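# Place the plate on the scale platform

## Task

Set the plate down so it sits fully on the scale's platform with no part overhanging the edge. It must stay there on its own, not because the robot is holding it. Then release the plate and move the arm away from it.

## Robot and tools

Robot: two six-joint xArm-style arms, left_arm and right_arm, each ending in a suction cup with a 29 mm rim. Base poses in the scene frame: left_arm at (+0.046, +0.351, 0) m, quat_wxyz (+0.995, 0, 0, -0.096); right_arm at (-0.001, -0.319, 0) m, quat_wxyz (+0.999, 0, 0, +0.050). Joint ranges (rad), base to gripper: waist -6.283 to 6.283, shoulder -2.059 to 2.094, elbow -3.927 to 0.192, forearm roll -6.283 to 6.283, wrist pitch -1.693 to 3.142, wrist roll -6.283 to 6.283.

Frame: one shared scene frame. Origin on the table surface midway between the arms, +x points away over the table, +z up, left_arm sits on the +y side. The words left and right are arm names only, not image sides. The cup point (end_effector_position) is the centre of the rim when the cup is free; the cup opens along the cup point's own +z axis. About 7 cm behind the rim the tool grows wider, reaching roughly 8 cm sideways, so leave clearance. Reported positions can be slightly wrong, more so at long reach.

Row layout (used by execute_actions and move): one flat list of 16 numbers covering both arms, even if only one moves: left x, y, z (metres), qw, qx, qy, qz, left suction, then the same eight for the right arm. Positions and quaternions (w first) are absolute targets in the scene frame, not offsets. Suction ranges -1 to 1: +1 is full vacuum (about 55 kPa under ambient), smaller values request that fraction, 0.05 or less switches it off, and it stays at whatever was last sent. To leave a tool alone, repeat its previous suction value; sending 0 actively turns it off. To hold an arm still, resend the exact pose from the last result before it stopped; to hold an orientation, keep sending one fixed quaternion rather than the drifting reported one.

execute_actions(actions): a list of actions; each action is a table of 1 to 15 rows, each row applied for one 1/30 s step, and a short table repeats its final row to fill the 15 steps (0.5 s per action). An empty list just returns state and images. An action is rejected for both arms if any target lies over 0.6 m from that cup point along any of its current axes; if the first action fails this against the last reported state, or anything is malformed, nothing runs. Each step the command is clipped to within 70 mm and 16 degrees of the measured pose, and position wins over orientation if both cannot be met, so far targets need several actions; after an action the arm stops at its last clipped pose.

move(target, speed, blocking): target is one 16-number row. Each cup point travels a straight line toward its pose; both paths finish together and last 0.5 to 10 s (cut off at 10 s). speed is path top speed in m/s, 0.002 to 0.5, default 0.25; rotation is capped at twice that in rad/s, taking the shorter way. Paths ignore obstacles and the other arm; actual motion may lag, wander, or exceed speed, especially with a nearly straight arm. Suction values are applied at the start. Faster contact and targets deeper past contact mean harder impacts. The result adds a move: line with the ending (done, off_target, moving, held, fault) and active limits (paced = target clipped; held = steps blocked, after which the arm may jump fast), plus distance to each pose. blocking=false returns after 0.5 s while motion continues; use wait(0) to check, and call wait or stop before any new motion.

wait(seconds): 0 to 10; arms keep their last command, a running move carries on and the wait ends early when it finishes. stop(): brakes a running move; needs stopping room. zoom_image(camera, region): camera is cam_left_wrist or cam_right_wrist; region [x0, y0, x1, y1] in pixels of its latest 504x504 image, origin top-left, at most 504 by 504. read_manual(section): returns licence text only ("licences"); no motion. finished_scene(scene): integer scene number; ends it after the last command is held, cannot be reversed, and reports success.

Results: per-arm state line with cup point pose and velocities; Hand target lines showing where the controller is driving; pose unreachable lines when the clearance check altered a command; step readings, with HELD marking steps where an arm's command was held back; joint positions and torques (torques include offsets and noise, nonzero in free air); suction_measured and part_present (1 once vacuum reaches 0.50, back to 0 below 0.45).

Gripping: turn suction on and press the rim flat onto a smooth face so it seals all round; edges, holes and seams leak. Without a seal the reading stays near 0; a good seal settles up to 0.15 under the command and dips up to 0.04 between pump cycles. Under vacuum the cup compresses, so a held object sits up to about 10 mm nearer the tool. Vacuum alone can lift a resting object. To release, lower the object until it rests, switch suction off, then retreat at least 15 mm. A cup sealed to the table pins the tool until suction is off.

Limits and faults: load limits (N m) waist 46, shoulder 46, elbow 27.6, forearm roll 27.6, wrist pitch 18.4, wrist roll 18.4. Hitting one causes a TORQUE FAULT: the arm backs that joint off, freezes 10 s and drops the rest of the call. Holding loads heats motors: MOTOR HOT warns from 65 °C, and at 80 °C an OVER-TEMPERATURE FAULT brakes the arm until cool.

Avoid: knocking or placing anything off the table, letting the arms collide or push each other, dropping or slamming the plate, and hard presses. Loose objects may occasionally get nudged by outside pushes, so recheck before finishing.

Cameras: cam_left_wrist (fovy 66.947 deg, fx=fy 381.115, cx 250.761, cy 249.892) and cam_right_wrist (fovy 65.153 deg, fx=fy 394.395, cx 251.919, cy 250.071), both 504x504 with radial distortion, each mounted on its wrist and possibly offset by up to about 18 mm and 11 degrees.

Each tool is called after "Request:" as name(argument=value, ...) on one line, values as JSON.

## Session

Request:
execute_actions(actions=[])

Scene clock: 0.00 s.
left_arm: end_effector_position=(+0.4377, +0.2759, +0.2691) suction_measured=0.01 part_present=0 end_effector_quat_wxyz=(-0.003, -0.165, +0.986, +0.003) end_effector_velocity=(-0.000, -0.000, -0.000) end_effector_angular_velocity=(+0.001, +0.002, -0.001) | right_arm: end_effector_position=(+0.3964, -0.2794, +0.2711) suction_measured=0.00 part_present=0 end_effector_quat_wxyz=(-0.002, +0.212, +0.977, -0.000) end_effector_velocity=(+0.000, -0.000, -0.000) end_effector_angular_velocity=(-0.000, +0.000, +0.001)
Joint positions: left_arm=[ 0.001 -0.262 -0.925  0.003  1.195  1.833] | right_arm=[-0.001 -0.263 -0.928  0.     1.195  2.883]
Joint velocities: left_arm=[-0.001  0.001  0.     0.     0.001 -0.   ] | right_arm=[ 0.     0.    -0.    -0.    -0.    -0.001]
Joint torques (N m, as the arm reports them, + toward a larger angle): no reading
Motor temperatures (°C, as the motors report them): left_arm=[28 29 37 34 35 34] | right_arm=[31 29 31 29 39 32]
Hand target (left_arm): +0.438, +0.276, +0.269; -0.003, -0.165, +0.986, +0.003
Hand target (right_arm): +0.396, -0.279, +0.271; -0.002, +0.212, +0.977, -0.000

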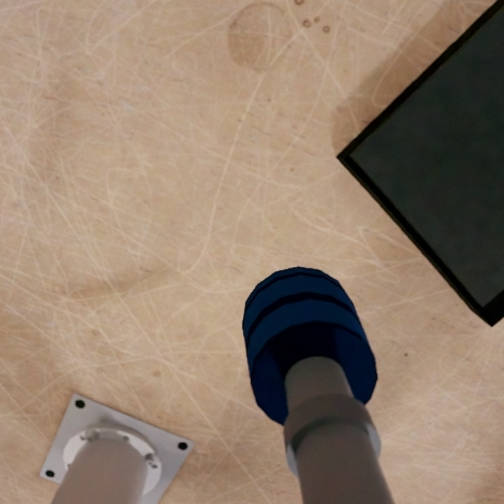

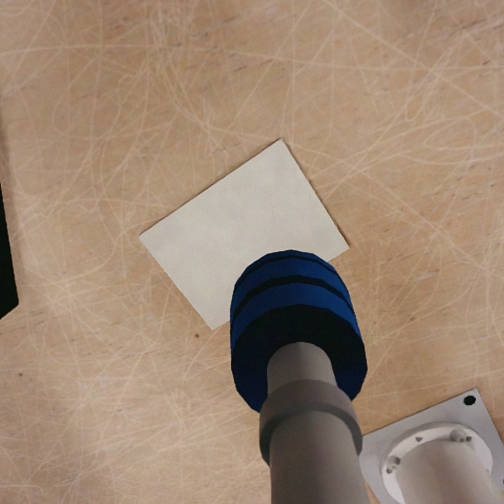

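Request:
move(target=[0.58,0.12,0.38,-0.003,-0.165,0.986,0.003,0,0.338,-0.236,0.10,-0.002,0.212,0.977,0,0], speed=0.3)

Scene clock: 2.43 s.
left_arm: end_effector_position=(+0.5812, +0.1204, +0.3795) suction_measured=0.01 part_present=0 end_effector_quat_wxyz=(-0.002, -0.166, +0.986, +0.003) end_effector_velocity=(+0.001, -0.002, +0.001) end_effector_angular_velocity=(+0.006, +0.010, -0.002) | right_arm: end_effector_position=(+0.3379, -0.2361, +0.1003) suction_measured=0.00 part_present=0 end_effector_quat_wxyz=(-0.002, +0.212, +0.977, -0.000) end_effector_velocity=(-0.001, +0.000, -0.001) end_effector_angular_velocity=(+0.001, +0.003, -0.002)
Joint positions: left_arm=[-0.216  0.465 -2.139  0.004  1.68   1.615] | right_arm=[ 0.139 -0.167 -0.481  0.002  0.651  3.022]
Joint velocities: left_arm=[-0.003  0.026 -0.045  0.001  0.031 -0.   ] | right_arm=[ 0.001  0.002  0.002  0.003 -0.001  0.   ]
Joint torques (N m, as the arm reports them, + toward a larger angle): left_arm=[ -0.19 -32.13 -11.01   0.75  -1.98  -0.59] | right_arm=[  1.53  -9.96 -13.79   0.99  -1.5   -0.05]
Motor temperatures (°C, as the motors report them): left_arm=[28 29 38 34 35 34] | right_arm=[31 29 33 29 39 32]
Hand target (left_arm): +0.581, +0.120, +0.379; -0.002, -0.166, +0.986, +0.004
Hand target (right_arm): +0.338, -0.236, +0.100; -0.002, +0.212, +0.977, -0.000
Off the commanded pose (left_arm): 0.001 m, 0 deg.
Off the commanded pose (right_arm): 0.000 m, 0 deg.
move: done

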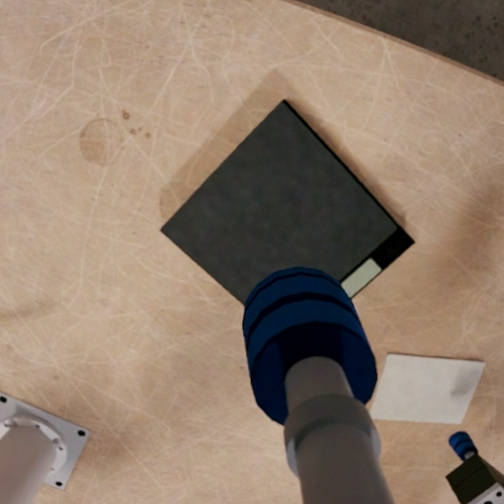

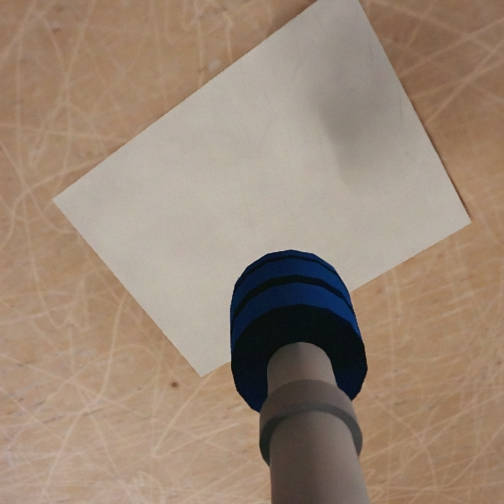

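Request:
move(target=[0.44,0.30,0.30,-0.003,-0.165,0.986,0.003,0,0.340,-0.238,0.02,-0.002,0.212,0.977,0,1], speed=0.25)

Request:
move(target=[0.44,0.30,0.30,-0.003,-0.165,0.986,0.003,0,0.340,-0.238,0.002,-0.002,0.212,0.977,0,1], speed=0.04)

Scene clock: 4.63 s.
left_arm: end_effector_position=(+0.4390, +0.2995, +0.3006) suction_measured=0.01 part_present=0 end_effector_quat_wxyz=(-0.004, -0.164, +0.986, +0.002) end_effector_velocity=(-0.001, +0.002, +0.000) end_effector_angular_velocity=(-0.002, -0.002, +0.003) | right_arm: end_effector_position=(+0.3400, -0.2380, +0.0202) suction_measured=0.00 part_present=0 end_effector_quat_wxyz=(-0.002, +0.212, +0.977, +0.000) end_effector_velocity=(-0.001, -0.000, -0.001) end_effector_angular_velocity=(+0.000, +0.002, -0.002)
Joint positions: left_arm=[ 0.061 -0.283 -0.996  0.002  1.288  1.895] | right_arm=[ 0.132  0.108 -0.463  0.005  0.358  3.012]
Joint velocities: left_arm=[ 0.006 -0.006  0.006 -0.002 -0.002  0.003] | right_arm=[-0.     0.003  0.     0.002 -0.001  0.   ]
Joint torques (N m, as the arm reports them, + toward a larger angle): left_arm=[ -0.27 -15.89 -12.1    0.8   -1.79  -0.6 ] | right_arm=[  1.07 -13.25 -10.71   1.25  -1.92   0.08]
Motor temperatures (°C, as the motors report them): left_arm=[28 29 39 34 35 34] | right_arm=[31 29 33 29 39 32]
Hand target (left_arm): +0.439, +0.300, +0.301; -0.004, -0.164, +0.986, +0.002
Hand target (right_arm): +0.340, -0.238, +0.020; -0.002, +0.212, +0.977, -0.000
Off the commanded pose (left_arm): 0.001 m, 0 deg.
Off the commanded pose (right_arm): 0.000 m, 0 deg.
move: done

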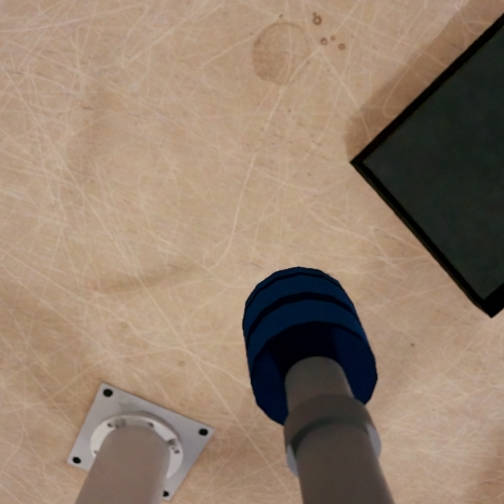

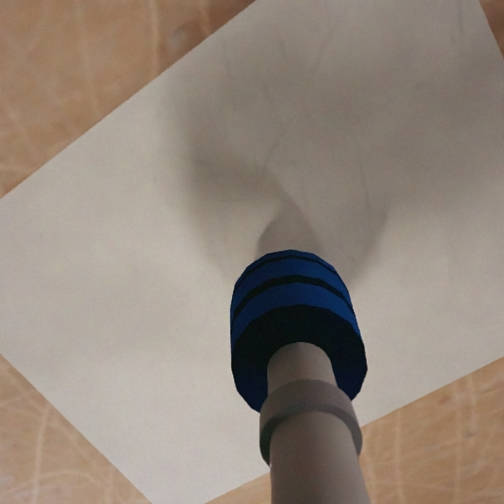

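Scene clock: 5.40 s.
left_arm: end_effector_position=(+0.4400, +0.3000, +0.3000) suction_measured=0.01 part_present=0 end_effector_quat_wxyz=(-0.003, -0.165, +0.986, +0.003) end_effector_velocity=(+0.000, +0.000, -0.000) end_effector_angular_velocity=(+0.000, +0.000, +0.001) | right_arm: end_effector_position=(+0.3399, -0.2380, +0.0021) suction_measured=0.43 part_present=0 end_effector_quat_wxyz=(-0.002, +0.212, +0.977, -0.000) end_effector_velocity=(+0.002, +0.000, +0.000) end_effector_angular_velocity=(+0.001, -0.005, +0.000)
Joint positions: left_arm=[ 0.062 -0.281 -0.996  0.004  1.284  1.893] | right_arm=[ 0.133  0.178 -0.469  0.006  0.296  3.011]
Joint velocities: left_arm=[ 0.001  0.001 -0.    -0.    -0.001 -0.   ] | right_arm=[ 0.     0.002 -0.003  0.    -0.005 -0.   ]
Joint torques (N m, as the arm reports them, + toward a larger angle): left_arm=[ -0.27 -15.78 -12.17   0.76  -1.84  -0.54] | right_arm=[  1.14 -13.79 -10.07   0.93  -1.8   -0.03]
Motor temperatures (°C, as the motors report them): left_arm=[28 29 39 34 35 34] | right_arm=[31 29 33 29 39 32]
Hand target (left_arm): +0.440, +0.300, +0.300; -0.003, -0.165, +0.986, +0.003
Hand target (right_arm): +0.340, -0.238, +0.002; -0.002, +0.212, +0.977, -0.000
Off the commanded pose (left_arm): 0.000 m, 0 deg.
Off the commanded pose (right_arm): 0.000 m, 0 deg.
move: done

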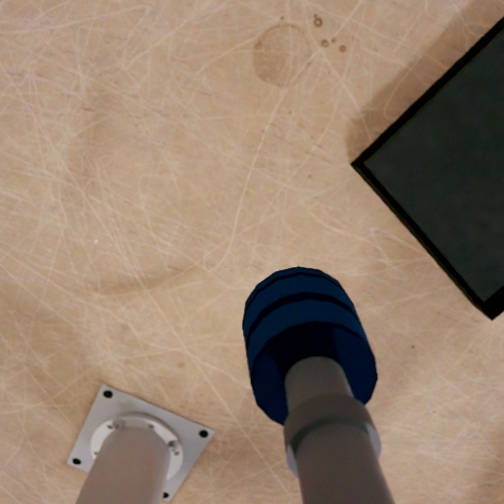

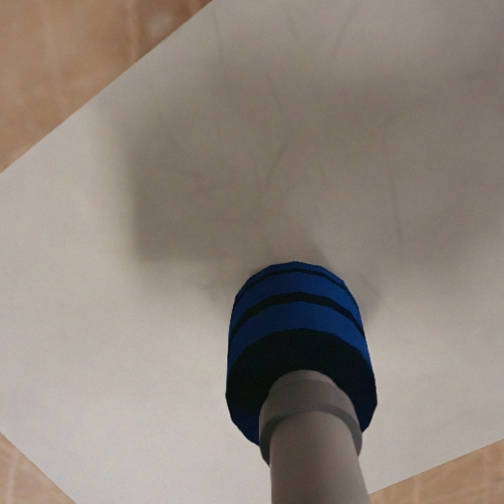

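Request:
wait(seconds=0.3)

Request:
move(target=[0.44,0.30,0.30,-0.003,-0.165,0.986,0.003,0,0.340,-0.238,0.11,-0.002,0.212,0.977,0,1], speed=0.15)

Scene clock: 5.83 s.
left_arm: end_effector_position=(+0.4400, +0.3000, +0.3000) suction_measured=0.01 part_present=0 end_effector_quat_wxyz=(-0.003, -0.165, +0.986, +0.003) end_effector_velocity=(-0.000, +0.000, -0.000) end_effector_angular_velocity=(+0.000, +0.002, -0.000) | right_arm: end_effector_position=(+0.3400, -0.2380, +0.0020) suction_measured=0.90 part_present=1 end_effector_quat_wxyz=(-0.002, +0.212, +0.977, -0.000) end_effector_velocity=(-0.000, -0.000, -0.000) end_effector_angular_velocity=(+0.000, +0.001, -0.001)
Joint positions: left_arm=[ 0.062 -0.281 -0.996  0.004  1.284  1.893] | right_arm=[ 0.133  0.178 -0.47   0.006  0.295  3.011]
Joint velocities: left_arm=[-0.     0.001 -0.     0.     0.001  0.   ] | right_arm=[-0.     0.     0.     0.001  0.     0.   ]
Joint torques (N m, as the arm reports them, + toward a larger angle): left_arm=[ -0.39 -15.76 -12.09   0.83  -1.86  -0.54] | right_arm=[  1.05 -13.8  -10.56   1.11  -1.72  -0.13]
Motor temperatures (°C, as the motors report them): left_arm=[28 29 39 34 35 34] | right_arm=[31 29 33 29 39 32]
Hand target (left_arm): +0.440, +0.300, +0.300; -0.003, -0.165, +0.986, +0.003
Hand target (right_arm): +0.340, -0.238, +0.002; -0.002, +0.212, +0.977, -0.000
Off the commanded pose (left_arm): 0.000 m, 0 deg.
Off the commanded pose (right_arm): 0.000 m, 0 deg.
wait: 0.30 s; at rest by 0.03 s

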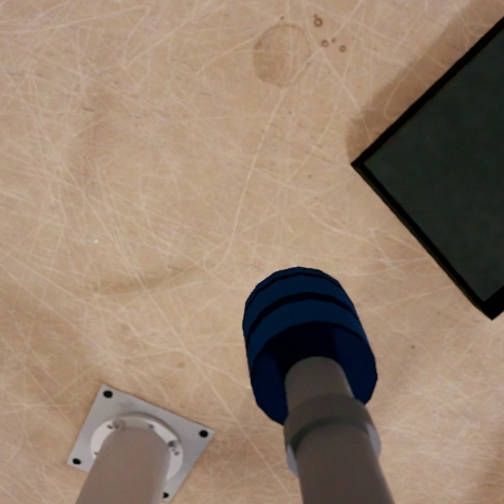

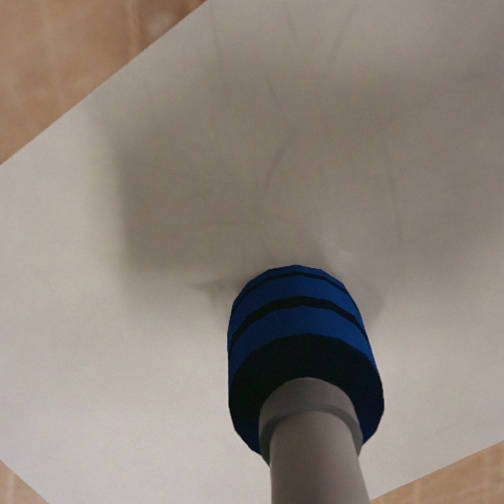

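Scene clock: 7.00 s.
left_arm: end_effector_position=(+0.4400, +0.3000, +0.3000) suction_measured=0.01 part_present=0 end_effector_quat_wxyz=(-0.003, -0.165, +0.986, +0.003) end_effector_velocity=(-0.000, +0.000, +0.000) end_effector_angular_velocity=(+0.001, -0.000, -0.000) | right_arm: end_effector_position=(+0.3399, -0.2380, +0.1095) suction_measured=0.96 part_present=1 end_effector_quat_wxyz=(-0.003, +0.212, +0.977, -0.000) end_effector_velocity=(+0.002, +0.000, +0.003) end_effector_angular_velocity=(+0.000, -0.005, +0.001)
Joint positions: left_arm=[ 0.062 -0.281 -0.996  0.004  1.284  1.893] | right_arm=[ 0.132 -0.186 -0.495  0.003  0.686  3.014]
Joint velocities: left_arm=[-0.    -0.001  0.001  0.001  0.     0.   ] | right_arm=[ 0.    -0.005 -0.004 -0.001  0.005 -0.   ]
Joint torques (N m, as the arm reports them, + toward a larger angle): left_arm=[ -0.35 -15.78 -12.18   0.75  -1.78  -0.6 ] | right_arm=[  1.22 -10.92 -14.5    1.    -1.93  -0.15]
Motor temperatures (°C, as the motors report them): left_arm=[28 29 40 34 35 34] | right_arm=[31 29 34 29 39 32]
Hand target (left_arm): +0.440, +0.300, +0.300; -0.003, -0.165, +0.986, +0.003
Hand target (right_arm): +0.340, -0.238, +0.110; -0.002, +0.212, +0.977, +0.000
Off the commanded pose (left_arm): 0.000 m, 0 deg.
Off the commanded pose (right_arm): 0.000 m, 0 deg.
move: done

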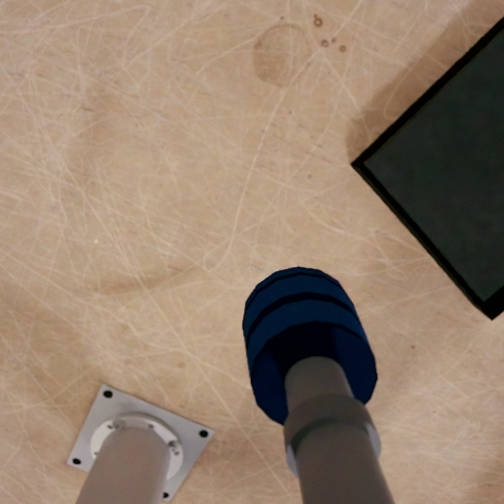

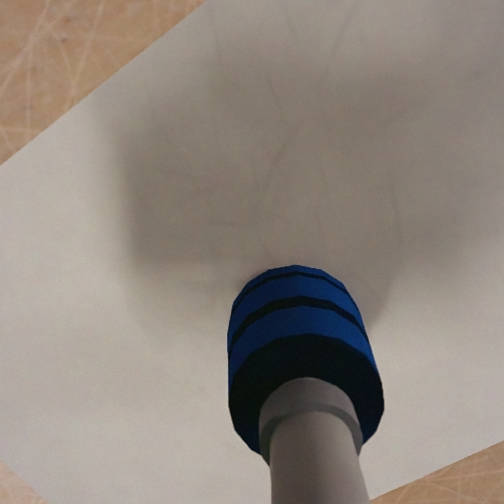

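Request:
move(target=[0.44,0.30,0.30,-0.003,-0.165,0.986,0.003,0,0.515,0.075,0.09,0,0.518,0.855,0,1], speed=0.3)

Scene clock: 9.17 s.
left_arm: end_effector_position=(+0.4400, +0.3000, +0.3000) suction_measured=0.01 part_present=0 end_effector_quat_wxyz=(-0.003, -0.165, +0.986, +0.003) end_effector_velocity=(+0.000, -0.000, +0.000) end_effector_angular_velocity=(-0.000, -0.001, -0.000) | right_arm: end_effector_position=(+0.5154, +0.0743, +0.0896) suction_measured=0.98 part_present=1 end_effector_quat_wxyz=(+0.001, +0.518, +0.855, -0.000) end_effector_velocity=(+0.000, +0.001, -0.001) end_effector_angular_velocity=(-0.005, +0.006, +0.000)
Joint positions: left_arm=[ 0.062 -0.281 -0.996  0.004  1.284  1.893] | right_arm=[ 0.55   0.791 -1.821 -0.001  1.03   4.097]
Joint velocities: left_arm=[-0. -0. -0. -0. -0. -0.] | right_arm=[ 0.002  0.012 -0.02  -0.001  0.016  0.002]
Joint torques (N m, as the arm reports them, + toward a larger angle): left_arm=[ -0.15 -15.75 -12.13   0.71  -1.86  -0.56] | right_arm=[  1.13 -27.3  -16.41   1.11  -1.81   0.1 ]
Motor temperatures (°C, as the motors report them): left_arm=[28 29 41 34 35 34] | right_arm=[31 29 34 29 39 32]
Hand target (left_arm): +0.440, +0.300, +0.300; -0.003, -0.165, +0.986, +0.003
Hand target (right_arm): +0.515, +0.075, +0.089; +0.000, +0.518, +0.855, -0.000
Off the commanded pose (left_arm): 0.000 m, 0 deg.
Off the commanded pose (right_arm): 0.001 m, 0 deg.
move: done

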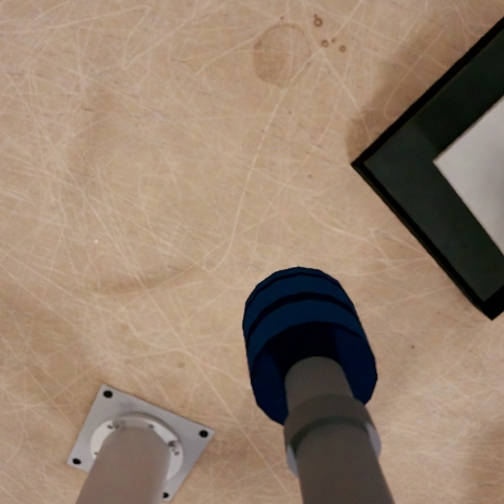

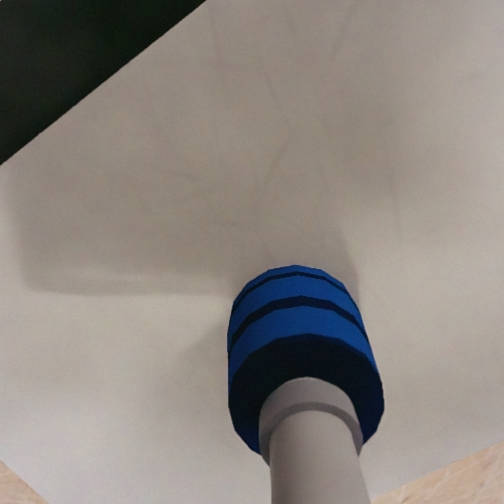

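Request:
move(target=[0.44,0.30,0.30,-0.003,-0.165,0.986,0.003,0,0.515,0.075,0.045,0,0.518,0.855,0,1], speed=0.08)

Scene clock: 11.67 s.
left_arm: end_effector_position=(+0.4400, +0.3000, +0.3000) suction_measured=0.01 part_present=0 end_effector_quat_wxyz=(-0.003, -0.165, +0.986, +0.003) end_effector_velocity=(+0.000, +0.000, +0.000) end_effector_angular_velocity=(+0.001, -0.001, +0.000) | right_arm: end_effector_position=(+0.5152, +0.0751, +0.0457) suction_measured=0.99 part_present=1 end_effector_quat_wxyz=(+0.000, +0.518, +0.855, +0.001) end_effector_velocity=(+0.001, +0.001, +0.001) end_effector_angular_velocity=(+0.002, -0.003, -0.000)
Joint positions: left_arm=[ 0.062 -0.281 -0.996  0.004  1.284  1.893] | right_arm=[ 0.551  0.859 -1.806 -0.     0.945  4.097]
Joint velocities: left_arm=[ 0.001 -0.     0.     0.001 -0.001  0.   ] | right_arm=[-0.     0.001 -0.002 -0.    -0.002  0.   ]
Joint torques (N m, as the arm reports them, + toward a larger angle): left_arm=[ -0.31 -15.83 -12.12   0.65  -1.83  -0.56] | right_arm=[  0.99 -27.77 -15.88   1.01  -1.84  -0.17]
Motor temperatures (°C, as the motors report them): left_arm=[28 29 41 34 35 34] | right_arm=[31 30 35 29 39 32]
Hand target (left_arm): +0.440, +0.300, +0.300; -0.003, -0.165, +0.986, +0.003
Hand target (right_arm): +0.515, +0.075, +0.045; +0.000, +0.518, +0.855, -0.000
Off the commanded pose (left_arm): 0.000 m, 0 deg.
Off the commanded pose (right_arm): 0.001 m, 0 deg.
move: done

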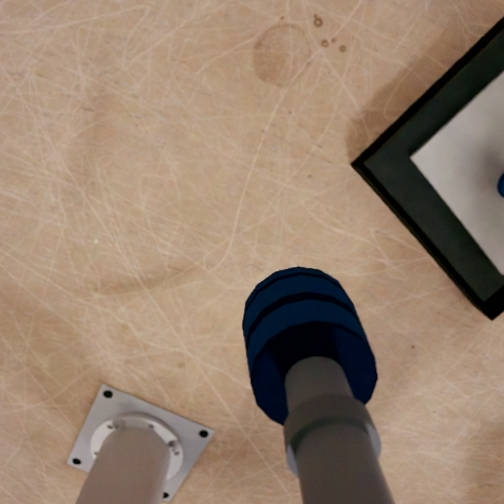

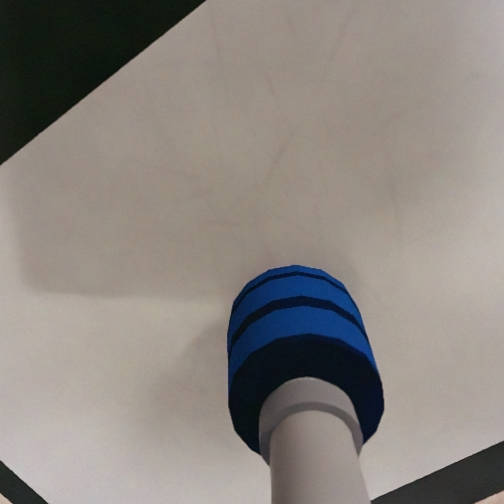

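Request:
move(target=[0.44,0.30,0.30,-0.003,-0.165,0.986,0.003,0,0.515,0.075,0.032,0,0.518,0.855,0,1], speed=0.04)

Scene clock: 12.50 s.
left_arm: end_effector_position=(+0.4400, +0.3000, +0.3000) suction_measured=0.01 part_present=0 end_effector_quat_wxyz=(-0.003, -0.165, +0.986, +0.003) end_effector_velocity=(+0.000, +0.000, +0.000) end_effector_angular_velocity=(-0.000, -0.000, +0.001) | right_arm: end_effector_position=(+0.5182, +0.0774, +0.0394) suction_measured=1.00 part_present=1 end_effector_quat_wxyz=(+0.003, +0.518, +0.855, +0.006) end_effector_velocity=(-0.001, -0.001, -0.001) end_effector_angular_velocity=(-0.000, -0.001, +0.001)
Joint positions: left_arm=[ 0.062 -0.281 -0.996  0.004  1.284  1.893] | right_arm=[ 0.551  0.875 -1.811 -0.     0.923  4.097]
Joint velocities: left_arm=[ 0.001 -0.    -0.001 -0.     0.001  0.   ] | right_arm=[-0.    -0.006  0.013 -0.001 -0.008 -0.   ]
Joint torques (N m, as the arm reports them, + toward a larger angle): left_arm=[ -0.27 -15.68 -12.17   0.77  -1.78  -0.65] | right_arm=[ 1.18 -6.31 -2.94  1.07 -0.91 -0.1 ]
Motor temperatures (°C, as the motors report them): left_arm=[28 29 42 34 35 34] | right_arm=[31 30 35 29 39 32]
Hand target (left_arm): +0.440, +0.300, +0.300; -0.003, -0.165, +0.986, +0.003
Hand target (right_arm): +0.515, +0.075, +0.032; +0.000, +0.518, +0.855, -0.000
Off the commanded pose (left_arm): 0.000 m, 0 deg.
Off the commanded pose (right_arm): 0.008 m, 1 deg.
move: off_target (right_arm)

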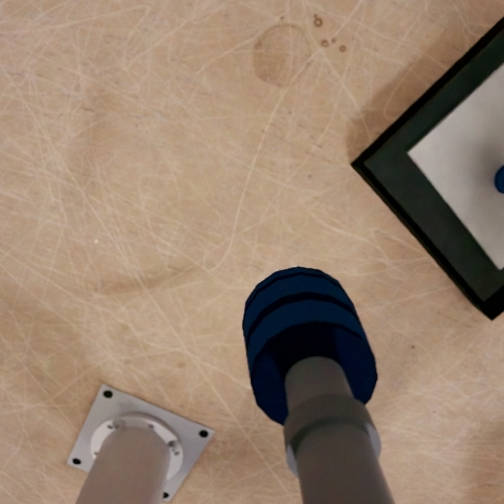

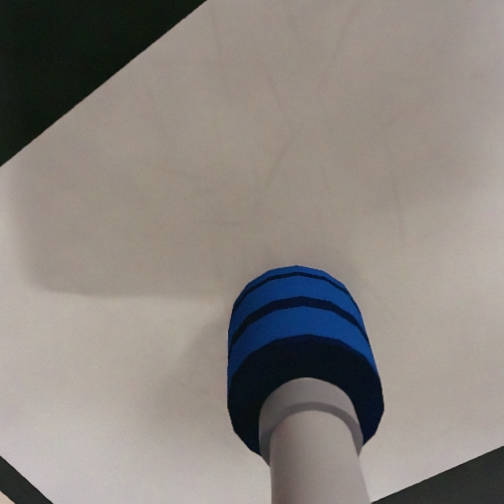

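Request:
execute_actions(actions=[[[0.44,0.30,0.30,-0.003,-0.165,0.986,0.003,0,0.518,0.077,0.041,0,0.518,0.855,0,0]]])

Request:
move(target=[0.44,0.30,0.30,-0.003,-0.165,0.986,0.003,0,0.50,0.05,0.22,0,0.518,0.855,0,0], speed=0.2)

Scene clock: 13.27 s.
left_arm: end_effector_position=(+0.4400, +0.3000, +0.3000) suction_measured=0.01 part_present=0 end_effector_quat_wxyz=(-0.003, -0.165, +0.986, +0.003) end_effector_velocity=(-0.000, -0.000, -0.000) end_effector_angular_velocity=(-0.000, +0.001, +0.000) | right_arm: end_effector_position=(+0.5178, +0.0770, +0.0406) suction_measured=0.00 part_present=0 end_effector_quat_wxyz=(-0.000, +0.518, +0.855, -0.000) end_effector_velocity=(+0.000, -0.000, +0.000) end_effector_angular_velocity=(-0.001, +0.001, +0.000)
Joint positions: left_arm=[ 0.062 -0.281 -0.996  0.004  1.284  1.893] | right_arm=[ 0.551  0.882 -1.831  0.     0.949  4.097]
Joint velocities: left_arm=[-0.     0.     0.001 -0.     0.    -0.   ] | right_arm=[-0.     0.001 -0.002 -0.001  0.003  0.   ]
Joint torques (N m, as the arm reports them, + toward a larger angle): left_arm=[ -0.39 -15.87 -12.12   0.74  -1.91  -0.57] | right_arm=[  0.04 -15.52  -5.91   1.19   1.67  -0.04]
Motor temperatures (°C, as the motors report them): left_arm=[28 29 42 34 35 34] | right_arm=[31 30 35 29 39 32]
Hand target (left_arm): +0.440, +0.300, +0.300; -0.003, -0.165, +0.986, +0.003
Hand target (right_arm): +0.518, +0.077, +0.041; +0.000, +0.518, +0.855, -0.000
Off the commanded pose (left_arm): 0.000 m, 0 deg.
Off the commanded pose (right_arm): 0.000 m, 0 deg.
Step readings (end_effector_position):
0: left_arm (+0.4400, +0.3000, +0.3000) | right_arm (+0.5180, +0.0773, +0.0394)
1: left_arm (+0.4400, +0.3000, +0.3000) | right_arm (+0.5180, +0.0773, +0.0395)
2: left_arm (+0.4400, +0.3000, +0.3000) | right_arm (+0.5181, +0.0773, +0.0402)
4: left_arm (+0.4400, +0.3000, +0.3000) | right_arm (+0.5180, +0.0772, +0.0405)
8: left_arm (+0.4400, +0.3000, +0.3000) | right_arm (+0.5179, +0.0771, +0.0405)
15: end_effector_position above

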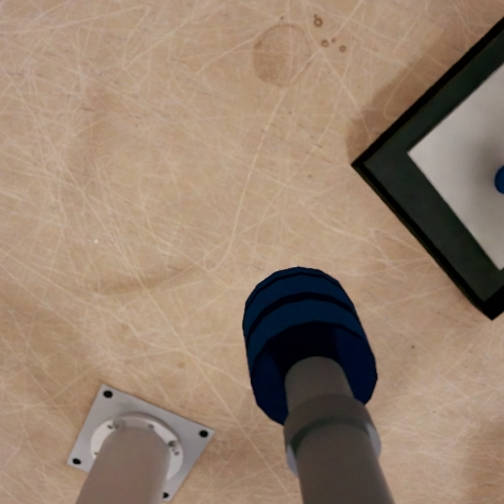

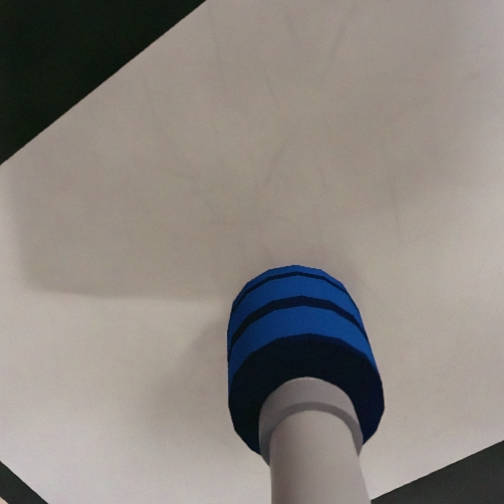

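Scene clock: 14.63 s.
left_arm: end_effector_position=(+0.4400, +0.3000, +0.3000) suction_measured=0.01 part_present=0 end_effector_quat_wxyz=(-0.003, -0.165, +0.986, +0.003) end_effector_velocity=(+0.000, -0.001, +0.000) end_effector_angular_velocity=(-0.001, -0.001, -0.001) | right_arm: end_effector_position=(+0.5000, +0.0501, +0.2190) suction_measured=0.00 part_present=0 end_effector_quat_wxyz=(-0.000, +0.518, +0.855, -0.001) end_effector_velocity=(+0.002, +0.001, +0.009) end_effector_angular_velocity=(+0.009, -0.014, -0.001)
Joint positions: left_arm=[ 0.062 -0.281 -0.996  0.004  1.284  1.893] | right_arm=[ 0.534  0.564 -1.826  0.     1.264  4.08 ]
Joint velocities: left_arm=[-0.001 -0.    -0.001 -0.001 -0.001  0.   ] | right_arm=[-0.    -0.009 -0.01  -0.001  0.001  0.001]
Joint torques (N m, as the arm reports them, + toward a larger angle): left_arm=[ -0.32 -15.81 -12.05   0.82  -1.82  -0.59] | right_arm=[  1.32 -24.29 -16.45   0.81  -1.86  -0.27]
Motor temperatures (°C, as the motors report them): left_arm=[28 29 42 34 35 34] | right_arm=[31 30 36 29 39 32]
Hand target (left_arm): +0.440, +0.300, +0.300; -0.003, -0.165, +0.986, +0.003
Hand target (right_arm): +0.500, +0.050, +0.220; -0.000, +0.518, +0.855, +0.000
Off the commanded pose (left_arm): 0.000 m, 0 deg.
Off the commanded pose (right_arm): 0.001 m, 0 deg.
move: done

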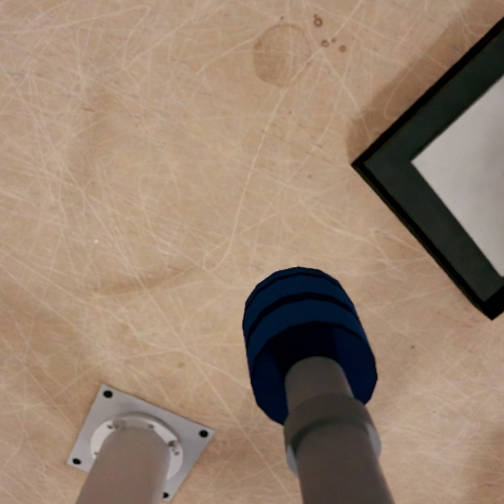

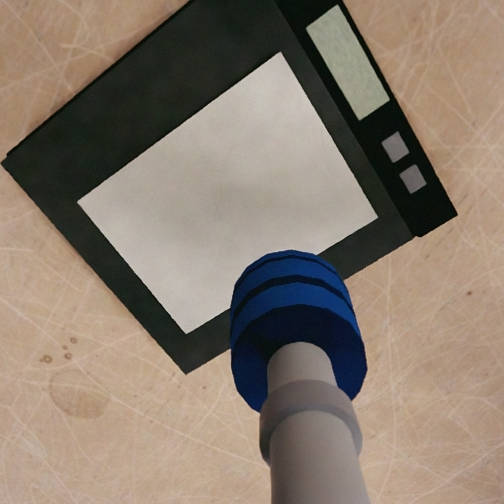

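The plate is fully on the platform.

Request:
finished_scene(scene=1)

The scene is finished: the task was done.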